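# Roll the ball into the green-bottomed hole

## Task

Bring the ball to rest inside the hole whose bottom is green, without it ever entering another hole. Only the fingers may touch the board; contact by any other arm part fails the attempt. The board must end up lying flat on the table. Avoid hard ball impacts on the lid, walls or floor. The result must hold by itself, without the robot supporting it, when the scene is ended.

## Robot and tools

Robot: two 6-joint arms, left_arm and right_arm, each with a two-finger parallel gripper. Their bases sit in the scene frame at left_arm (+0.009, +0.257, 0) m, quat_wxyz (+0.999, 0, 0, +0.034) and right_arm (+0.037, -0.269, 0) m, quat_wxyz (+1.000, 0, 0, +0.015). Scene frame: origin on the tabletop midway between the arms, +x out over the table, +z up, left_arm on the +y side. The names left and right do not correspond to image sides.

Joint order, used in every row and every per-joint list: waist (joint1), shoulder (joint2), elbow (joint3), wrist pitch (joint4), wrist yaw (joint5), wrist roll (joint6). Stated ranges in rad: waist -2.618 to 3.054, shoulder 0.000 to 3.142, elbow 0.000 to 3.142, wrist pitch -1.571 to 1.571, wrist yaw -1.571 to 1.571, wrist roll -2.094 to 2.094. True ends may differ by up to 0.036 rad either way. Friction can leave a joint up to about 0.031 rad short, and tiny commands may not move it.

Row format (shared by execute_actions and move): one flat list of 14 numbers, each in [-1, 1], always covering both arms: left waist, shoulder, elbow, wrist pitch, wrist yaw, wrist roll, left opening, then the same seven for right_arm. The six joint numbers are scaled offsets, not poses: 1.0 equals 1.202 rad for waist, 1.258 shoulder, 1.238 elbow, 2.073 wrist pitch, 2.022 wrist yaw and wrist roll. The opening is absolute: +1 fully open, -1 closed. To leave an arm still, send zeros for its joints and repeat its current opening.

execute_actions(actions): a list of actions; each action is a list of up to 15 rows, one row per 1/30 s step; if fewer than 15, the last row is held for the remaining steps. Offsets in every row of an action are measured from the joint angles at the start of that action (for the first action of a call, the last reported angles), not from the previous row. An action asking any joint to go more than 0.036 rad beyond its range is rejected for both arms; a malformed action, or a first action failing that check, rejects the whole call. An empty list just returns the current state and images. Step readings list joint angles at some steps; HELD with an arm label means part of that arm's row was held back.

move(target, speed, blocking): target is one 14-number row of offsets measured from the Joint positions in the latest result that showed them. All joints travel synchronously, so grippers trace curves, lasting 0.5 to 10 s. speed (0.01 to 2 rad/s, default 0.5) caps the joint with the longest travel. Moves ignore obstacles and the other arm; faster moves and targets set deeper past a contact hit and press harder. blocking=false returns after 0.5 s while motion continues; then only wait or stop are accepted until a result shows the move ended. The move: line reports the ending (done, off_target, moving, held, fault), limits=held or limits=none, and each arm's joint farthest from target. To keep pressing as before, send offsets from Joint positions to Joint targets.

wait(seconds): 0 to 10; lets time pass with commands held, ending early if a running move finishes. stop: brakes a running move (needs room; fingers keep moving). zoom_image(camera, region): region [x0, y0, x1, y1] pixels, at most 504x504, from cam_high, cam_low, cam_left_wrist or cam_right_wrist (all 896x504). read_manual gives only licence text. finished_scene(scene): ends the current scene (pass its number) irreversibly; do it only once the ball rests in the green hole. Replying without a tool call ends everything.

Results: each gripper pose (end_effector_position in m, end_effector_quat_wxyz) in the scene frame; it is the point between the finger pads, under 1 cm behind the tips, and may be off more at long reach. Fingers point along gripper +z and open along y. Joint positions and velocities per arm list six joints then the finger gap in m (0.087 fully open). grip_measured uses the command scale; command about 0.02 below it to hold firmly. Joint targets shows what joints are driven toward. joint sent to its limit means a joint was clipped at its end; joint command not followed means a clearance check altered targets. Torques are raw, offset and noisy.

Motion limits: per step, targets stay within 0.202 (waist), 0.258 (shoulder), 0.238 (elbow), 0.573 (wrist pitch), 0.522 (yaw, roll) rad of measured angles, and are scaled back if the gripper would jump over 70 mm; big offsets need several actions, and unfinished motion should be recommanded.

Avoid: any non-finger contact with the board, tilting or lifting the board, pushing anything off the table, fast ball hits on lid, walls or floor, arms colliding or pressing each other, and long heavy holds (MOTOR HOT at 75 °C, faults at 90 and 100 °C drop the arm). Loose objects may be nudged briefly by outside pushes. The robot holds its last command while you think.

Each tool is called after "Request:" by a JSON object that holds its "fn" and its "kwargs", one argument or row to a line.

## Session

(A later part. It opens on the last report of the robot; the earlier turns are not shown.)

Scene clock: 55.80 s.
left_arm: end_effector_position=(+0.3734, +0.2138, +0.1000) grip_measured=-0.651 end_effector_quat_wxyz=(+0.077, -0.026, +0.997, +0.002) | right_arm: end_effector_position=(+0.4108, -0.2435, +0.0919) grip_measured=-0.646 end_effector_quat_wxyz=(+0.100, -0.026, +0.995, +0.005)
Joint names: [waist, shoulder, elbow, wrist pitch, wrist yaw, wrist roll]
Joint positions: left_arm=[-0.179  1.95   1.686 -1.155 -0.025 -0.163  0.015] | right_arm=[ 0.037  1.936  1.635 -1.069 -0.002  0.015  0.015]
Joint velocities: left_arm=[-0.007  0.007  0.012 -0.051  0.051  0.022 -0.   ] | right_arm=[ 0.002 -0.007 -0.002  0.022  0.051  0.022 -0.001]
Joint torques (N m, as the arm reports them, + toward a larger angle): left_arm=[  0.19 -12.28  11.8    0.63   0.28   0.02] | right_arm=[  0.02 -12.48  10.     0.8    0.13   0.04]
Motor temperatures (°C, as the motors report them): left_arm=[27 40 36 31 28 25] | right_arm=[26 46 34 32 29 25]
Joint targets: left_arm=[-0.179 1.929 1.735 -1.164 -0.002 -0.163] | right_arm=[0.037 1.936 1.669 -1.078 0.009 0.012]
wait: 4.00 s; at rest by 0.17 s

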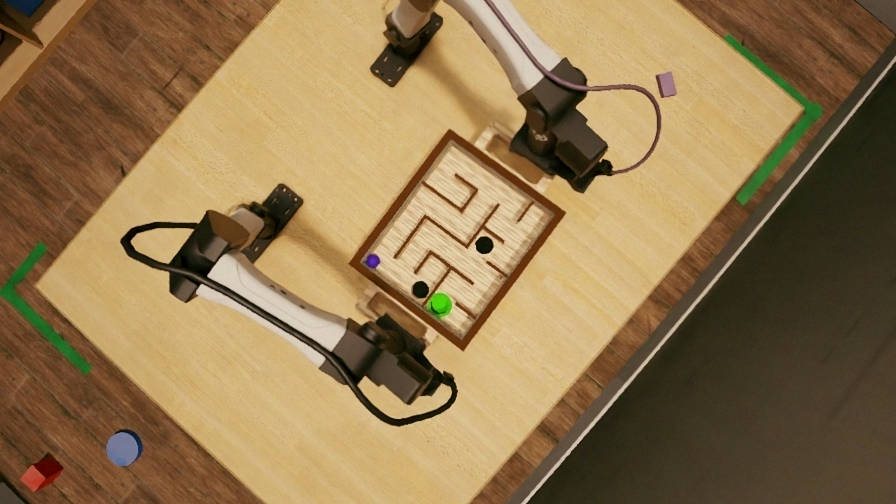

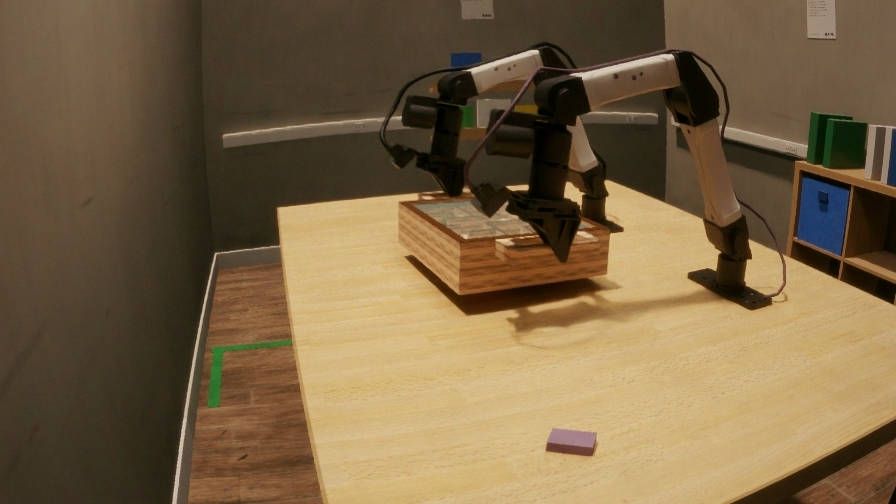

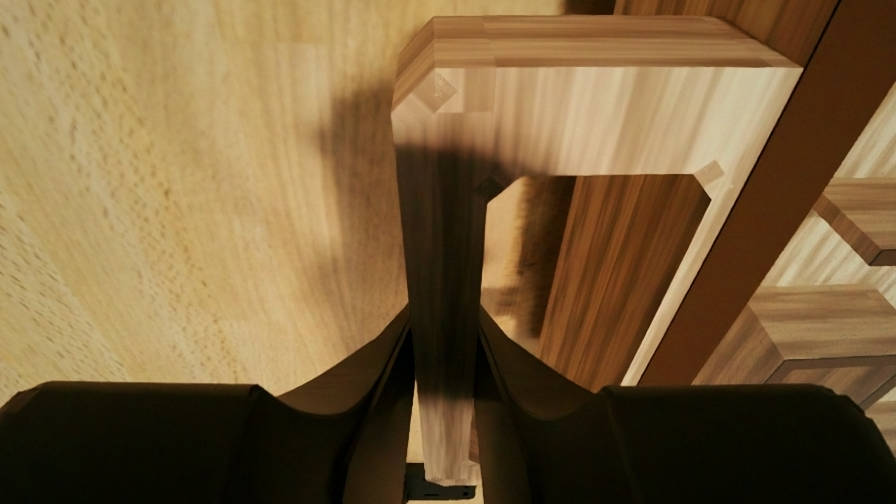

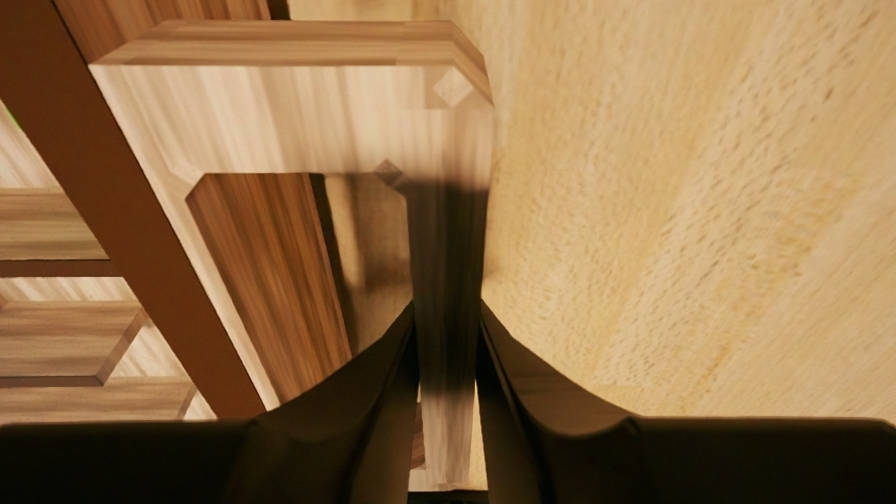

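Request:
{"fn": "execute_actions", "kwargs": {
  "actions": [
    [[0,-0.016,0.035,-0.031,0,0,-0.76,0,0,0.025,-0.031,0,0,-0.76]],
    [[0,-0.016,0.035,0.024,0,0,-0.76,0,0,0.025,0.024,0,0,-0.76]]
  ]
}}

Request:
{"fn": "wait", "kwargs": {
  "seconds": 1
}}

Scene clock: 61.93 s.
left_arm: end_effector_position=(+0.3706, +0.2149, +0.1001) grip_measured=-0.651 end_effector_quat_wxyz=(+0.072, -0.026, +0.997, +0.005) | right_arm: end_effector_position=(+0.4078, -0.2424, +0.0918) grip_measured=-0.646 end_effector_quat_wxyz=(+0.094, -0.025, +0.995, +0.008)
Joint names: [waist, shoulder, elbow, wrist pitch, wrist yaw, wrist roll]
Joint positions: left_arm=[-0.179  1.95   1.686 -1.167 -0.03  -0.163  0.015] | right_arm=[ 0.037  1.936  1.635 -1.081 -0.009  0.017  0.015]
Joint velocities: left_arm=[-0.017 -0.002  0.007  0.037  0.051 -0.051  0.   ] | right_arm=[-0.017 -0.002  0.002 -0.007 -0.007 -0.037 -0.001]
Joint torques (N m, as the arm reports them, + toward a larger angle): left_arm=[  0.18 -12.09  11.3    0.9    0.08   0.03] | right_arm=[ -0.23 -12.48  10.02   0.9    0.02   0.08]
Motor temperatures (°C, as the motors report them): left_arm=[27 41 38 31 28 25] | right_arm=[26 46 35 31 29 25]
Joint targets: left_arm=[-0.179 1.929 1.730 -1.151 -0.023 -0.163] | right_arm=[0.037 1.936 1.666 -1.066 -0.009 0.017]
Step readings (joint positions; steps 1 to 15: 1st action; 16 to 30: 2nd action):
0: left_arm=[-0.179 1.950 1.686 -1.155 -0.025 -0.163] | right_arm=[0.037 1.936 1.635 -1.069 -0.002 0.015]
1: left_arm=[-0.179 1.950 1.686 -1.158 -0.027 -0.163] | right_arm=[0.037 1.936 1.635 -1.072 -0.003 0.015]
2: left_arm=[-0.179 1.950 1.686 -1.164 -0.027 -0.163] | right_arm=[0.037 1.936 1.635 -1.077 -0.004 0.015]
4: left_arm=[-0.179 1.950 1.686 -1.179 -0.027 -0.163] | right_arm=[0.037 1.936 1.635 -1.093 -0.007 0.016]
8: left_arm=[-0.179 1.950 1.686 -1.197 -0.024 -0.163] | right_arm=[0.037 1.936 1.635 -1.112 -0.009 0.017]
15: left_arm=[-0.179 1.950 1.686 -1.200 -0.024 -0.163] | right_arm=[0.037 1.936 1.635 -1.116 -0.009 0.017]
16: left_arm=[-0.179 1.950 1.686 -1.198 -0.024 -0.163] | right_arm=[0.037 1.936 1.635 -1.113 -0.009 0.017]
17: left_arm=[-0.179 1.950 1.686 -1.194 -0.024 -0.163] | right_arm=[0.037 1.936 1.635 -1.109 -0.009 0.017]
19: left_arm=[-0.179 1.950 1.686 -1.184 -0.026 -0.163] | right_arm=[0.037 1.936 1.635 -1.098 -0.009 0.017]
23: left_arm=[-0.179 1.950 1.686 -1.170 -0.029 -0.163] | right_arm=[0.037 1.936 1.635 -1.084 -0.009 0.017]
30: Joint positions above

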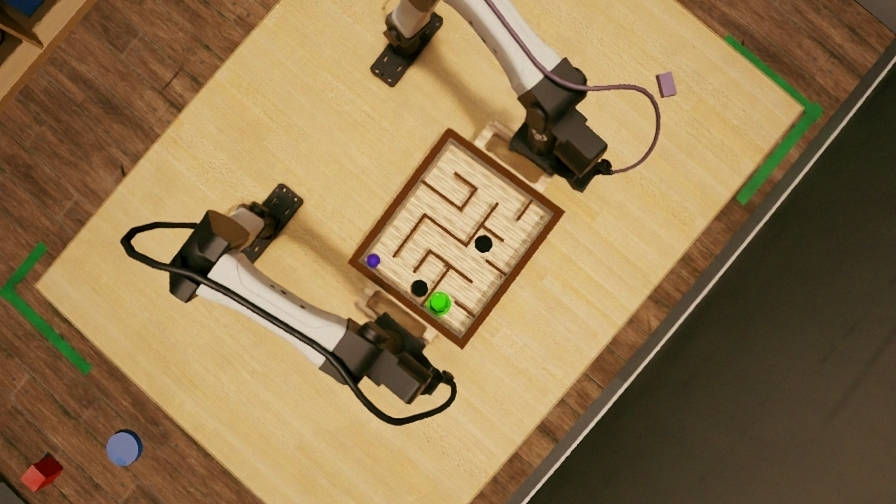

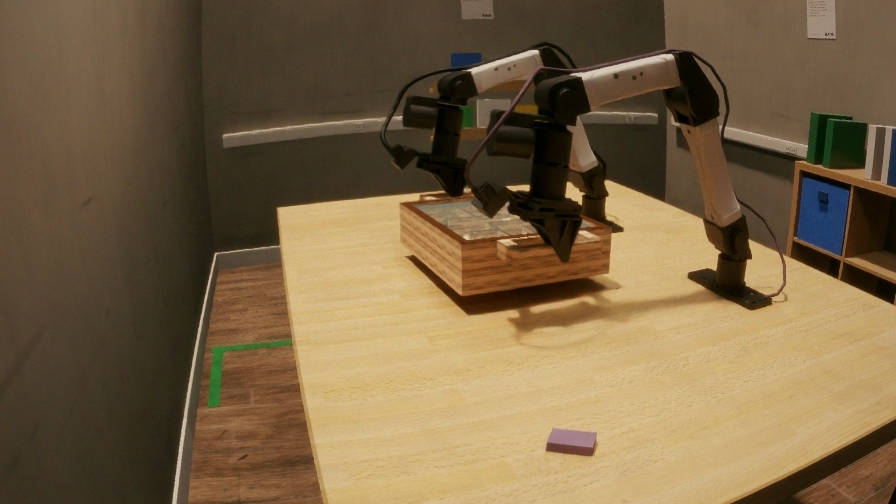

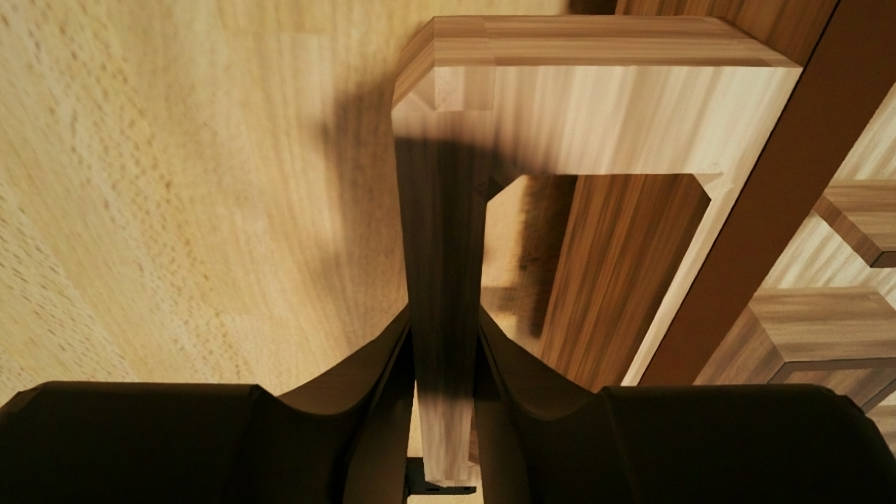

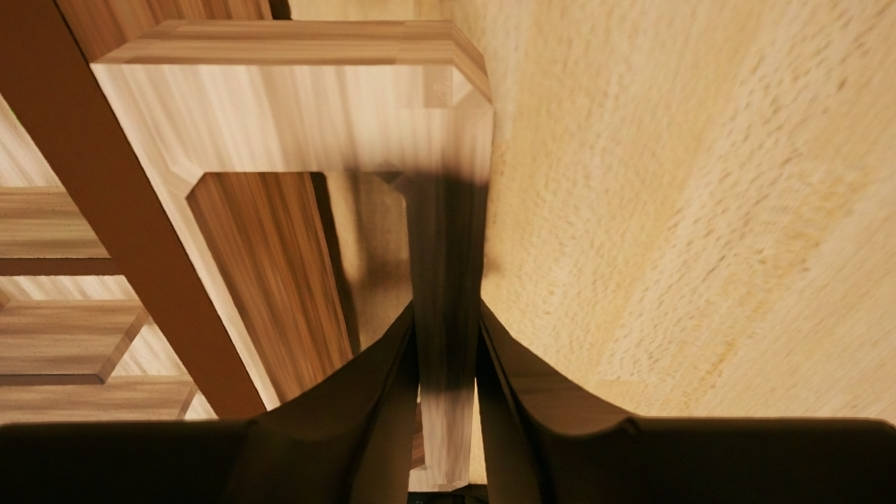

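Scene clock: 62.93 s.
left_arm: end_effector_position=(+0.3706, +0.2149, +0.1001) grip_measured=-0.651 end_effector_quat_wxyz=(+0.072, -0.026, +0.997, +0.005) | right_arm: end_effector_position=(+0.4079, -0.2424, +0.0918) grip_measured=-0.646 end_effector_quat_wxyz=(+0.094, -0.025, +0.995, +0.008)
Joint names: [waist, shoulder, elbow, wrist pitch, wrist yaw, wrist roll]
Joint positions: left_arm=[-0.179  1.95   1.686 -1.167 -0.03  -0.163  0.015] | right_arm=[ 0.037  1.936  1.635 -1.08  -0.009  0.017  0.015]
Joint velocities: left_arm=[ 0.002 -0.007  0.007 -0.037  0.022  0.007 -0.001] | right_arm=[-0.002  0.002  0.007 -0.037  0.007 -0.037 -0.   ]
Joint torques (N m, as the arm reports them, + toward a larger angle): left_arm=[  0.19 -12.25  11.31   0.88   0.09   0.02] | right_arm=[ -0.21 -12.28   9.91   0.95   0.03   0.02]
Motor temperatures (°C, as the motors report them): left_arm=[27 41 38 31 28 25] | right_arm=[26 47 35 31 29 25]
Joint targets: left_arm=[-0.179 1.929 1.730 -1.151 -0.023 -0.163] | right_arm=[0.037 1.936 1.666 -1.066 -0.009 0.017]
wait: 1.00 s; at rest by 0.17 s

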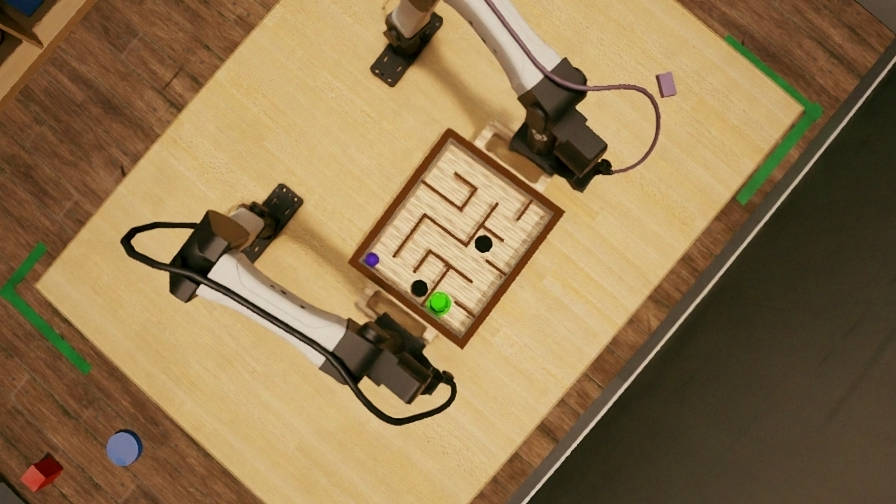

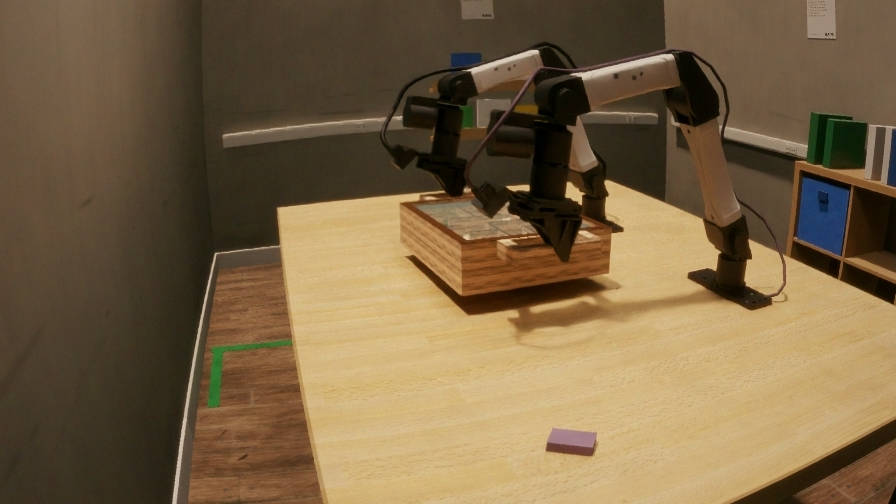

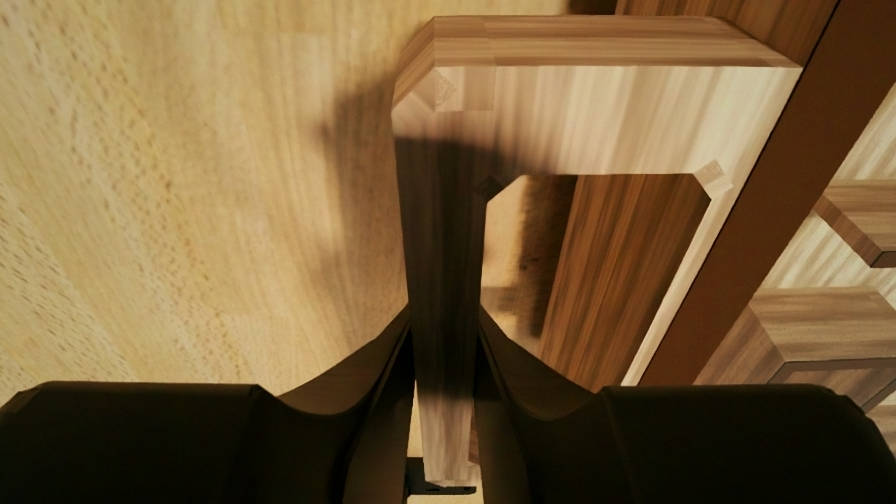

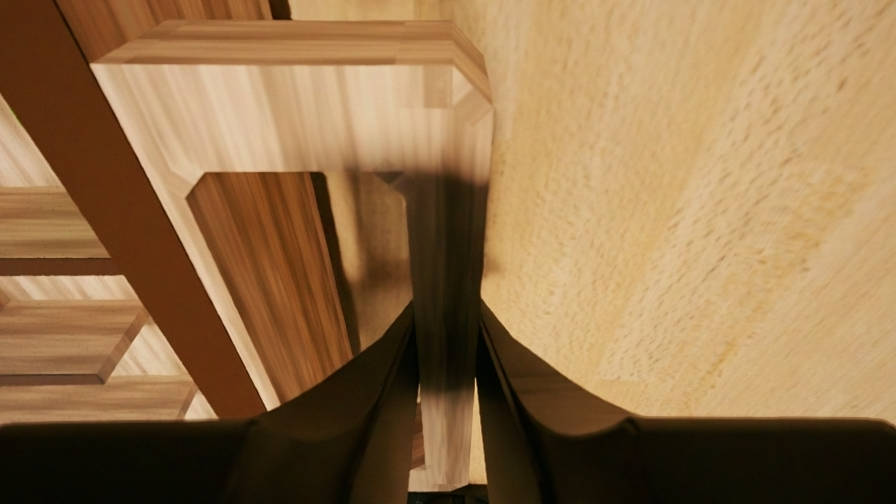

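Request:
{"fn": "execute_actions", "kwargs": {
  "actions": [
    [[0,-0.016,0.035,-0.029,0,0,-0.76,0,0,0.025,-0.029,0,0,-0.76]],
    [[0,-0.016,0.035,0.021,0,0,-0.76,0,0,0.025,0.021,0,0,-0.76]]
  ]
}}

Request:
{"fn": "wait", "kwargs": {
  "seconds": 1
}}

Scene clock: 69.47 s.
left_arm: end_effector_position=(+0.3681, +0.2151, +0.1001) grip_measured=-0.651 end_effector_quat_wxyz=(+0.067, -0.026, +0.997, +0.006) | right_arm: end_effector_position=(+0.4051, -0.2423, +0.0918) grip_measured=-0.646 end_effector_quat_wxyz=(+0.089, -0.024, +0.996, +0.009)
Joint names: [waist, shoulder, elbow, wrist pitch, wrist yaw, wrist roll]
Joint positions: left_arm=[-0.179  1.95   1.686 -1.177 -0.029 -0.163  0.015] | right_arm=[ 0.037  1.936  1.635 -1.092 -0.01   0.018  0.015]
Joint velocities: left_arm=[ 0.007 -0.002  0.002 -0.051 -0.022  0.007  0.   ] | right_arm=[-0.027  0.012 -0.017 -0.007  0.037  0.007  0.   ]
Joint torques (N m, as the arm reports them, + toward a larger angle): left_arm=[  0.19 -12.29  11.28   0.84   0.04   0.02] | right_arm=[ -0.18 -12.27   9.91   0.9    0.03   0.04]
Motor temperatures (°C, as the motors report them): left_arm=[27 42 39 31 28 25] | right_arm=[26 47 36 31 29 25]
Joint targets: left_arm=[-0.179 1.929 1.730 -1.162 -0.025 -0.163] | right_arm=[0.037 1.936 1.666 -1.079 -0.011 0.018]
Step readings (joint positions; steps 1 to 15: 1st action; 16 to 30: 2nd action):
0: left_arm=[-0.179 1.950 1.686 -1.167 -0.030 -0.163] | right_arm=[0.037 1.936 1.635 -1.080 -0.009 0.017]
1: left_arm=[-0.179 1.950 1.686 -1.169 -0.030 -0.163] | right_arm=[0.037 1.936 1.635 -1.083 -0.009 0.017]
2: left_arm=[-0.179 1.950 1.686 -1.174 -0.030 -0.163] | right_arm=[0.037 1.936 1.635 -1.088 -0.009 0.017]
4: left_arm=[-0.179 1.950 1.686 -1.186 -0.029 -0.163] | right_arm=[0.037 1.936 1.635 -1.102 -0.010 0.018]
8: left_arm=[-0.179 1.950 1.686 -1.203 -0.026 -0.163] | right_arm=[0.037 1.936 1.635 -1.119 -0.011 0.018]
15: left_arm=[-0.179 1.950 1.686 -1.206 -0.025 -0.163] | right_arm=[0.037 1.936 1.635 -1.122 -0.011 0.018]
16: left_arm=[-0.179 1.950 1.686 -1.204 -0.025 -0.163] | right_arm=[0.037 1.936 1.635 -1.120 -0.011 0.018]
17: left_arm=[-0.179 1.950 1.686 -1.200 -0.025 -0.163] | right_arm=[0.037 1.936 1.635 -1.117 -0.011 0.018]
19: left_arm=[-0.179 1.950 1.686 -1.191 -0.026 -0.163] | right_arm=[0.037 1.936 1.635 -1.106 -0.011 0.018]
23: left_arm=[-0.179 1.950 1.686 -1.179 -0.029 -0.163] | right_arm=[0.037 1.936 1.635 -1.094 -0.010 0.018]
30: Joint positions above

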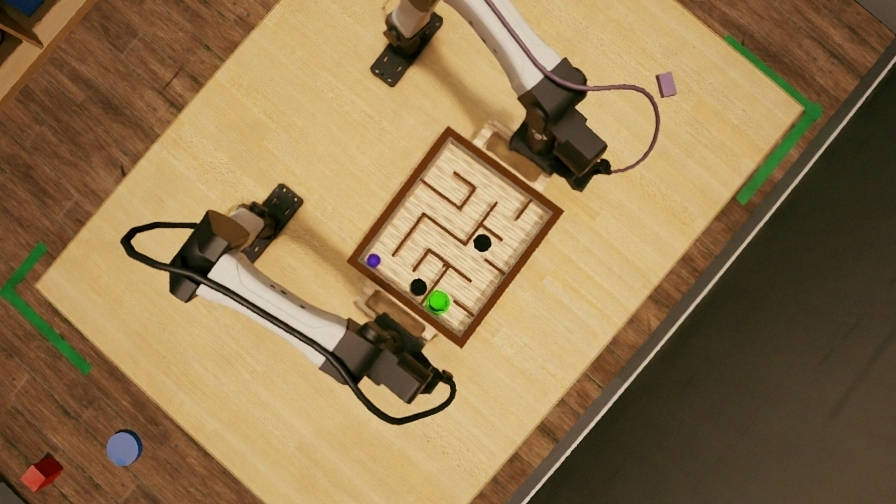

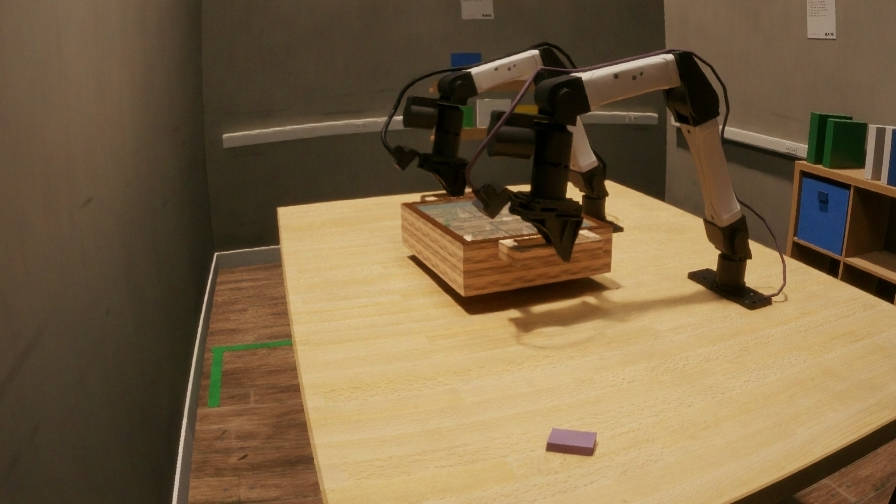

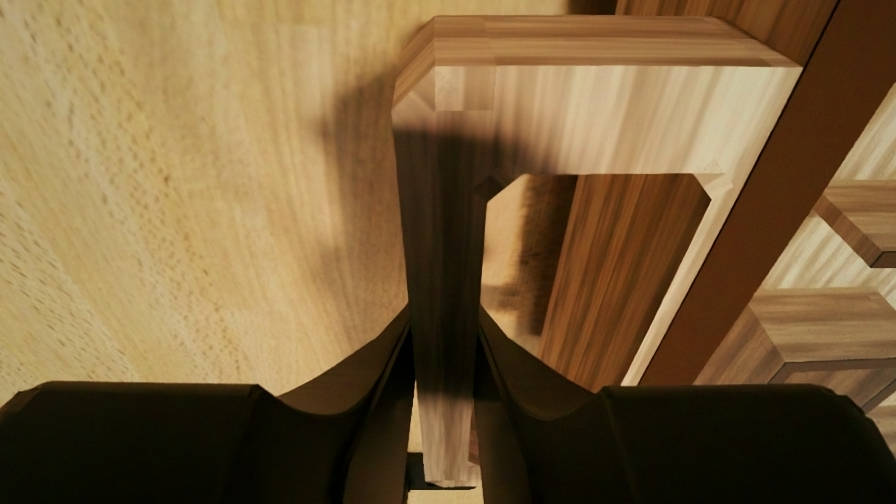

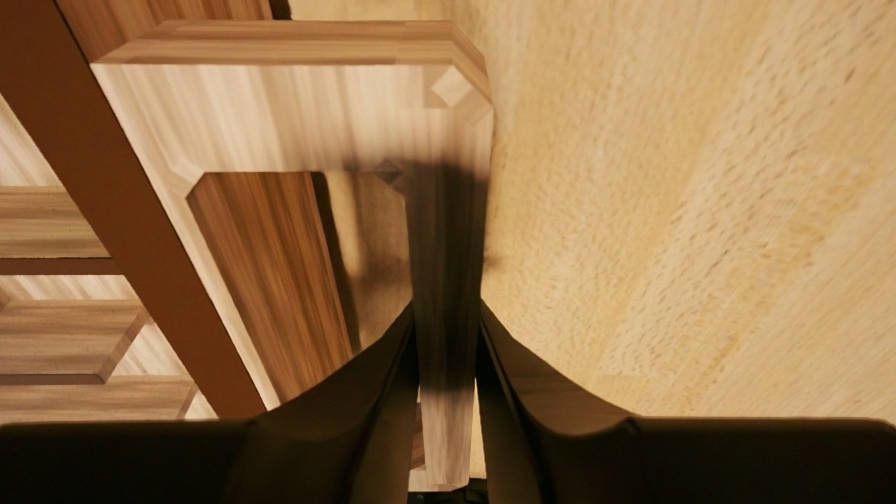

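Scene clock: 70.47 s.
left_arm: end_effector_position=(+0.3682, +0.2151, +0.1001) grip_measured=-0.651 end_effector_quat_wxyz=(+0.067, -0.026, +0.997, +0.005) | right_arm: end_effector_position=(+0.4051, -0.2423, +0.0918) grip_measured=-0.646 end_effector_quat_wxyz=(+0.089, -0.024, +0.996, +0.009)
Joint names: [waist, shoulder, elbow, wrist pitch, wrist yaw, wrist roll]
Joint positions: left_arm=[-0.179  1.95   1.686 -1.176 -0.029 -0.163  0.015] | right_arm=[ 0.037  1.936  1.635 -1.092 -0.01   0.018  0.015]
Joint velocities: left_arm=[-0.007 -0.022 -0.017  0.022  0.066  0.066 -0.001] | right_arm=[ 0.007 -0.022 -0.002  0.037 -0.007  0.007  0.   ]
Joint torques (N m, as the arm reports them, + toward a larger angle): left_arm=[  0.19 -12.24  11.28   0.84   0.06   0.02] | right_arm=[ -0.38 -12.2    9.89   0.88   0.     0.01]
Motor temperatures (°C, as the motors report them): left_arm=[27 42 39 31 28 25] | right_arm=[26 47 36 31 29 25]
Joint targets: left_arm=[-0.179 1.929 1.730 -1.162 -0.025 -0.163] | right_arm=[0.037 1.936 1.666 -1.079 -0.011 0.018]
wait: 1.00 s; at rest by 0.17 s

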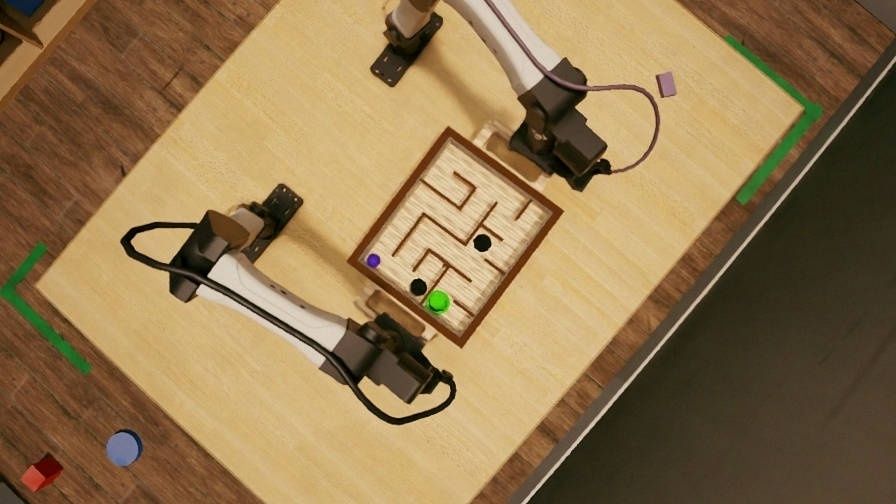

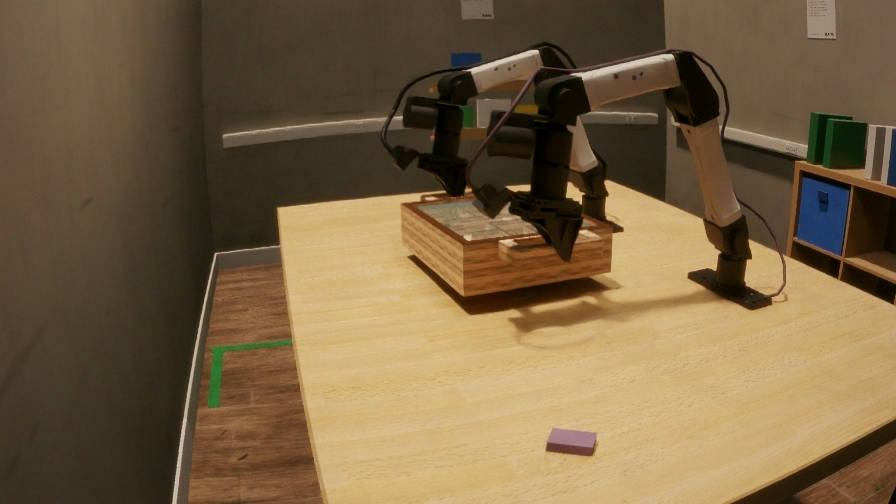

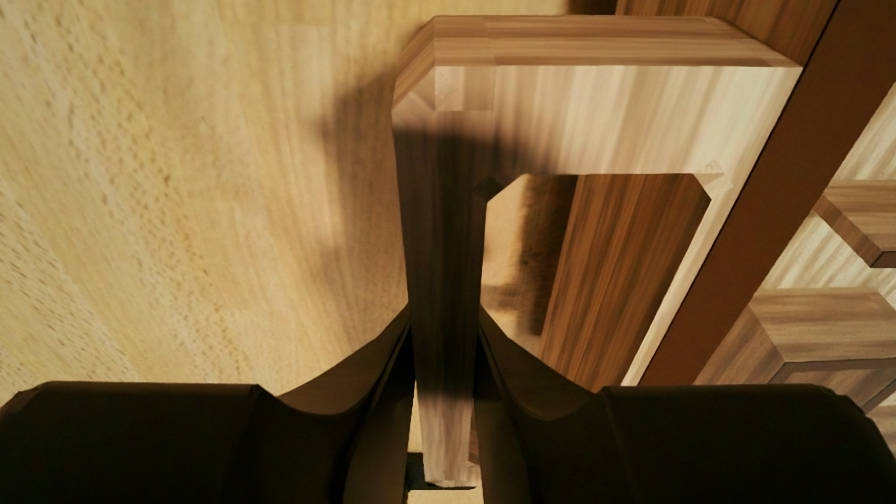

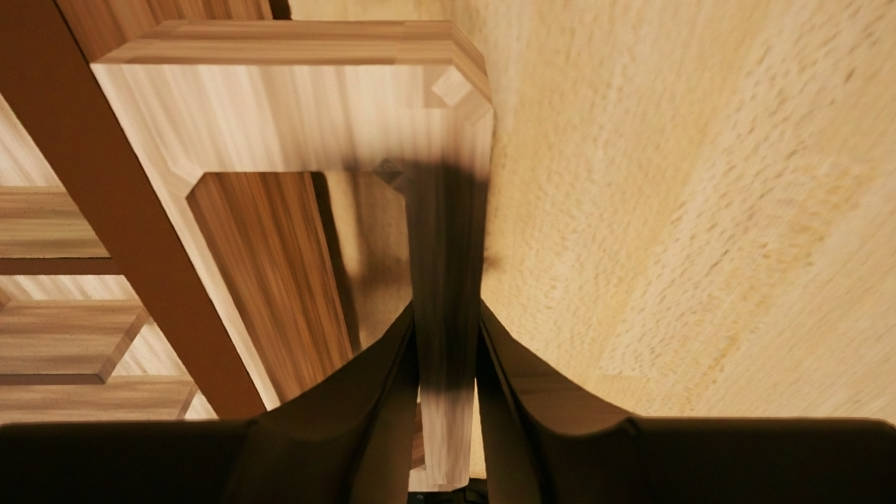

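Request:
{"fn": "execute_actions", "kwargs": {
  "actions": [
    [[0,-0.016,0.035,-0.025,0,0,-0.76,0,0,0.025,-0.025,0,0,-0.76]],
    [[0,-0.016,0.035,0,0,0,-0.76,0,0,0.025,0,0,0,-0.76]],
    [[0,-0.016,0.035,0.02,0,0,-0.76,0,0,0.025,0.02,0,0,-0.76]]
  ]
}}

Request:
{"fn": "wait", "kwargs": {
  "seconds": 1
}}

Scene clock: 77.53 s.
left_arm: end_effector_position=(+0.3673, +0.2150, +0.1002) grip_measured=-0.651 end_effector_quat_wxyz=(+0.065, -0.026, +0.998, +0.005) | right_arm: end_effector_position=(+0.4042, -0.2423, +0.0918) grip_measured=-0.646 end_effector_quat_wxyz=(+0.087, -0.024, +0.996, +0.009)
Joint names: [waist, shoulder, elbow, wrist pitch, wrist yaw, wrist roll]
Joint positions: left_arm=[-0.179  1.95   1.686 -1.18  -0.029 -0.163  0.015] | right_arm=[ 0.037  1.936  1.635 -1.095 -0.01   0.019  0.015]
Joint velocities: left_arm=[-0.027 -0.017  0.007  0.007 -0.007 -0.007 -0.001] | right_arm=[-0.002 -0.027 -0.002  0.037 -0.007 -0.007 -0.   ]
Joint torques (N m, as the arm reports them, + toward a larger angle): left_arm=[  0.18 -12.14  11.29   0.81   0.05   0.02] | right_arm=[ -0.11 -12.25   9.75   0.9   -0.02   0.  ]
Motor temperatures (°C, as the motors report them): left_arm=[27 43 40 31 28 25] | right_arm=[26 48 37 31 29 25]
Joint targets: left_arm=[-0.179 1.929 1.730 -1.166 -0.025 -0.163] | right_arm=[0.037 1.936 1.666 -1.082 -0.012 0.019]
Step readings (joint positions; steps 1 to 15: 1st action; 16 to 30: 2nd action; 31 to 45: 3rd action):
0: left_arm=[-0.179 1.950 1.686 -1.176 -0.029 -0.163] | right_arm=[0.037 1.936 1.635 -1.092 -0.010 0.018]
1: left_arm=[-0.179 1.950 1.686 -1.179 -0.029 -0.163] | right_arm=[0.037 1.936 1.635 -1.094 -0.010 0.018]
2: left_arm=[-0.179 1.950 1.686 -1.182 -0.029 -0.163] | right_arm=[0.037 1.936 1.635 -1.097 -0.010 0.018]
4: left_arm=[-0.179 1.950 1.686 -1.192 -0.028 -0.163] | right_arm=[0.037 1.936 1.635 -1.108 -0.011 0.018]
8: left_arm=[-0.179 1.950 1.686 -1.205 -0.026 -0.163] | right_arm=[0.037 1.936 1.635 -1.122 -0.011 0.019]
15: left_arm=[-0.179 1.950 1.686 -1.207 -0.025 -0.163] | right_arm=[0.037 1.936 1.635 -1.124 -0.012 0.019]
16: left_arm=[-0.179 1.950 1.686 -1.207 -0.025 -0.163] | right_arm=[0.037 1.936 1.635 -1.124 -0.012 0.019]
17: left_arm=[-0.179 1.950 1.686 -1.207 -0.025 -0.163] | right_arm=[0.037 1.936 1.635 -1.124 -0.012 0.019]
19: left_arm=[-0.179 1.950 1.686 -1.207 -0.025 -0.163] | right_arm=[0.037 1.936 1.635 -1.124 -0.012 0.019]
23: left_arm=[-0.179 1.950 1.686 -1.207 -0.025 -0.163] | right_arm=[0.037 1.936 1.635 -1.124 -0.012 0.019]
30: left_arm=[-0.179 1.950 1.686 -1.207 -0.025 -0.163] | right_arm=[0.037 1.936 1.635 -1.124 -0.012 0.019]
31: left_arm=[-0.179 1.950 1.686 -1.205 -0.025 -0.163] | right_arm=[0.037 1.936 1.635 -1.122 -0.012 0.019]
32: left_arm=[-0.179 1.950 1.686 -1.202 -0.025 -0.163] | right_arm=[0.037 1.936 1.635 -1.119 -0.012 0.019]
34: left_arm=[-0.179 1.950 1.686 -1.194 -0.026 -0.163] | right_arm=[0.037 1.936 1.635 -1.109 -0.011 0.019]
38: left_arm=[-0.179 1.950 1.686 -1.182 -0.028 -0.163] | right_arm=[0.037 1.936 1.635 -1.097 -0.010 0.019]
45: Joint positions above

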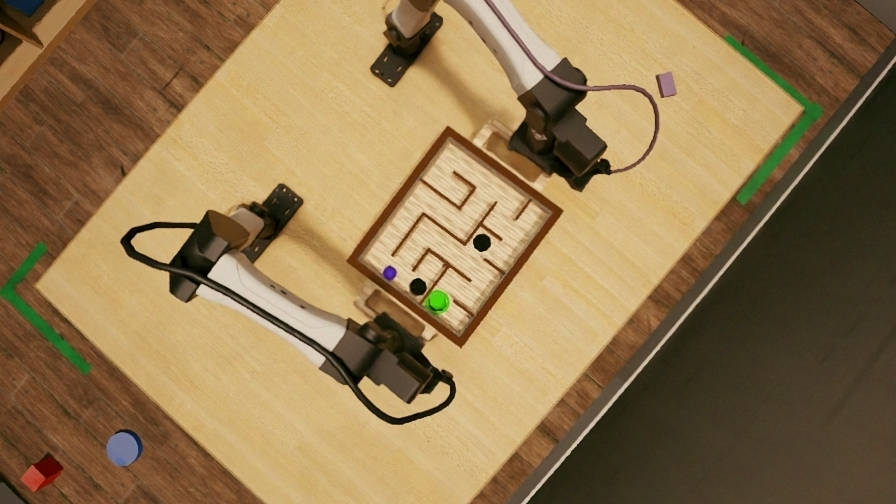

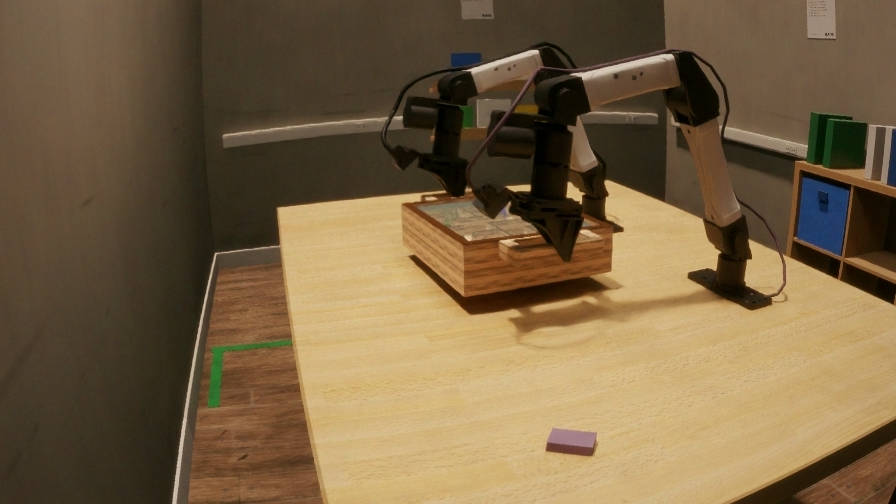

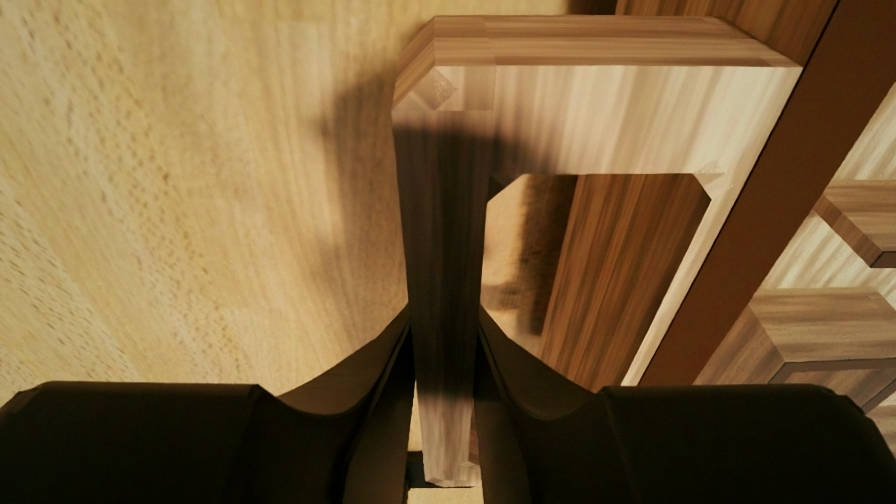

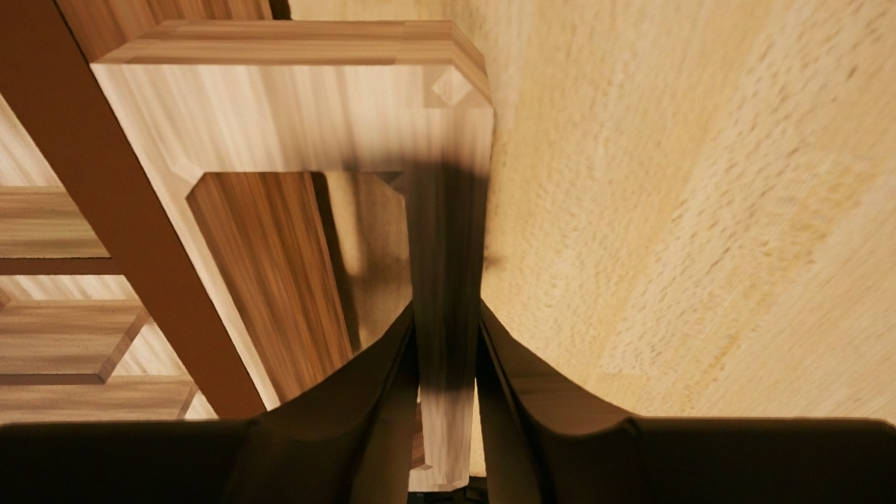

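Scene clock: 78.53 s.
left_arm: end_effector_position=(+0.3673, +0.2150, +0.1002) grip_measured=-0.651 end_effector_quat_wxyz=(+0.065, -0.026, +0.998, +0.005) | right_arm: end_effector_position=(+0.4042, -0.2423, +0.0918) grip_measured=-0.646 end_effector_quat_wxyz=(+0.087, -0.024, +0.996, +0.009)
Joint names: [waist, shoulder, elbow, wrist pitch, wrist yaw, wrist roll]
Joint positions: left_arm=[-0.179  1.95   1.686 -1.18  -0.029 -0.163  0.015] | right_arm=[ 0.037  1.936  1.635 -1.095 -0.01   0.019  0.015]
Joint velocities: left_arm=[ 0.007 -0.017 -0.017 -0.051 -0.037 -0.022 -0.001] | right_arm=[ 0.007  0.002  0.012 -0.022  0.022 -0.037 -0.001]
Joint torques (N m, as the arm reports them, + toward a larger angle): left_arm=[  0.2  -12.22  11.25   0.83   0.06   0.02] | right_arm=[ -0.26 -12.13   9.91   0.9    0.02   0.05]
Motor temperatures (°C, as the motors report them): left_arm=[27 43 40 31 28 25] | right_arm=[26 48 37 31 29 25]
Joint targets: left_arm=[-0.179 1.929 1.730 -1.166 -0.025 -0.163] | right_arm=[0.037 1.936 1.666 -1.082 -0.012 0.019]
wait: 1.00 s; at rest by 0.17 s

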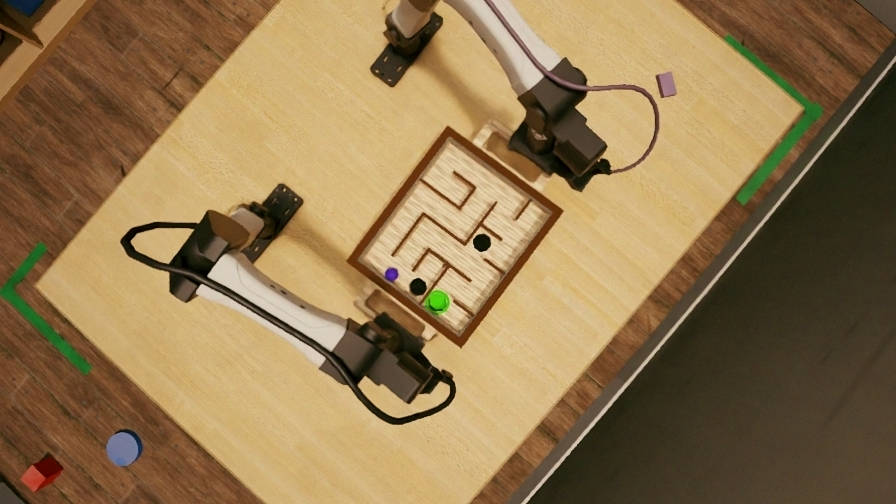

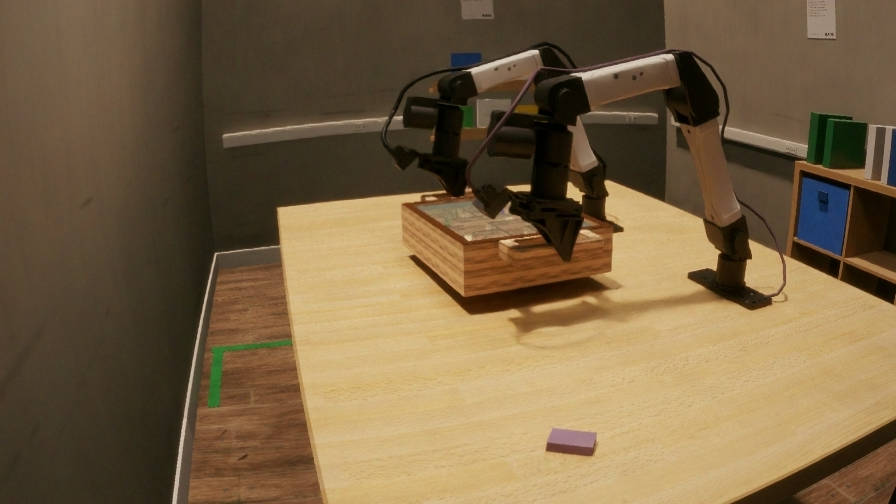

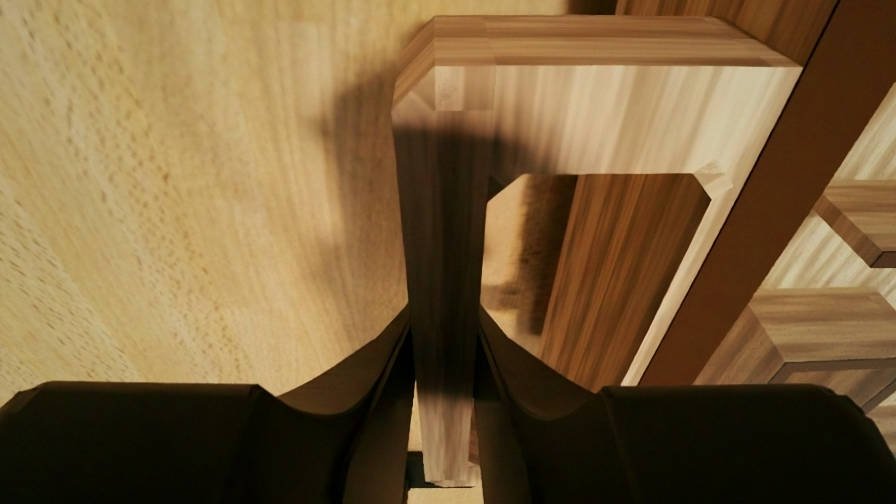

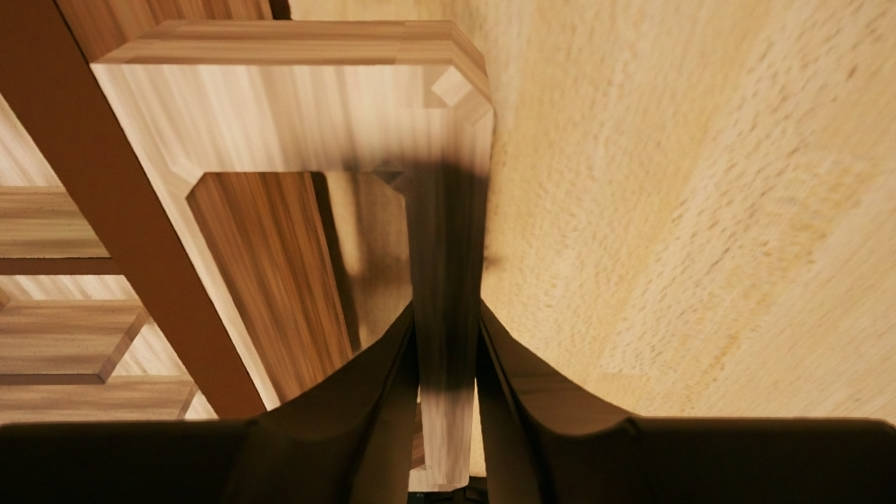

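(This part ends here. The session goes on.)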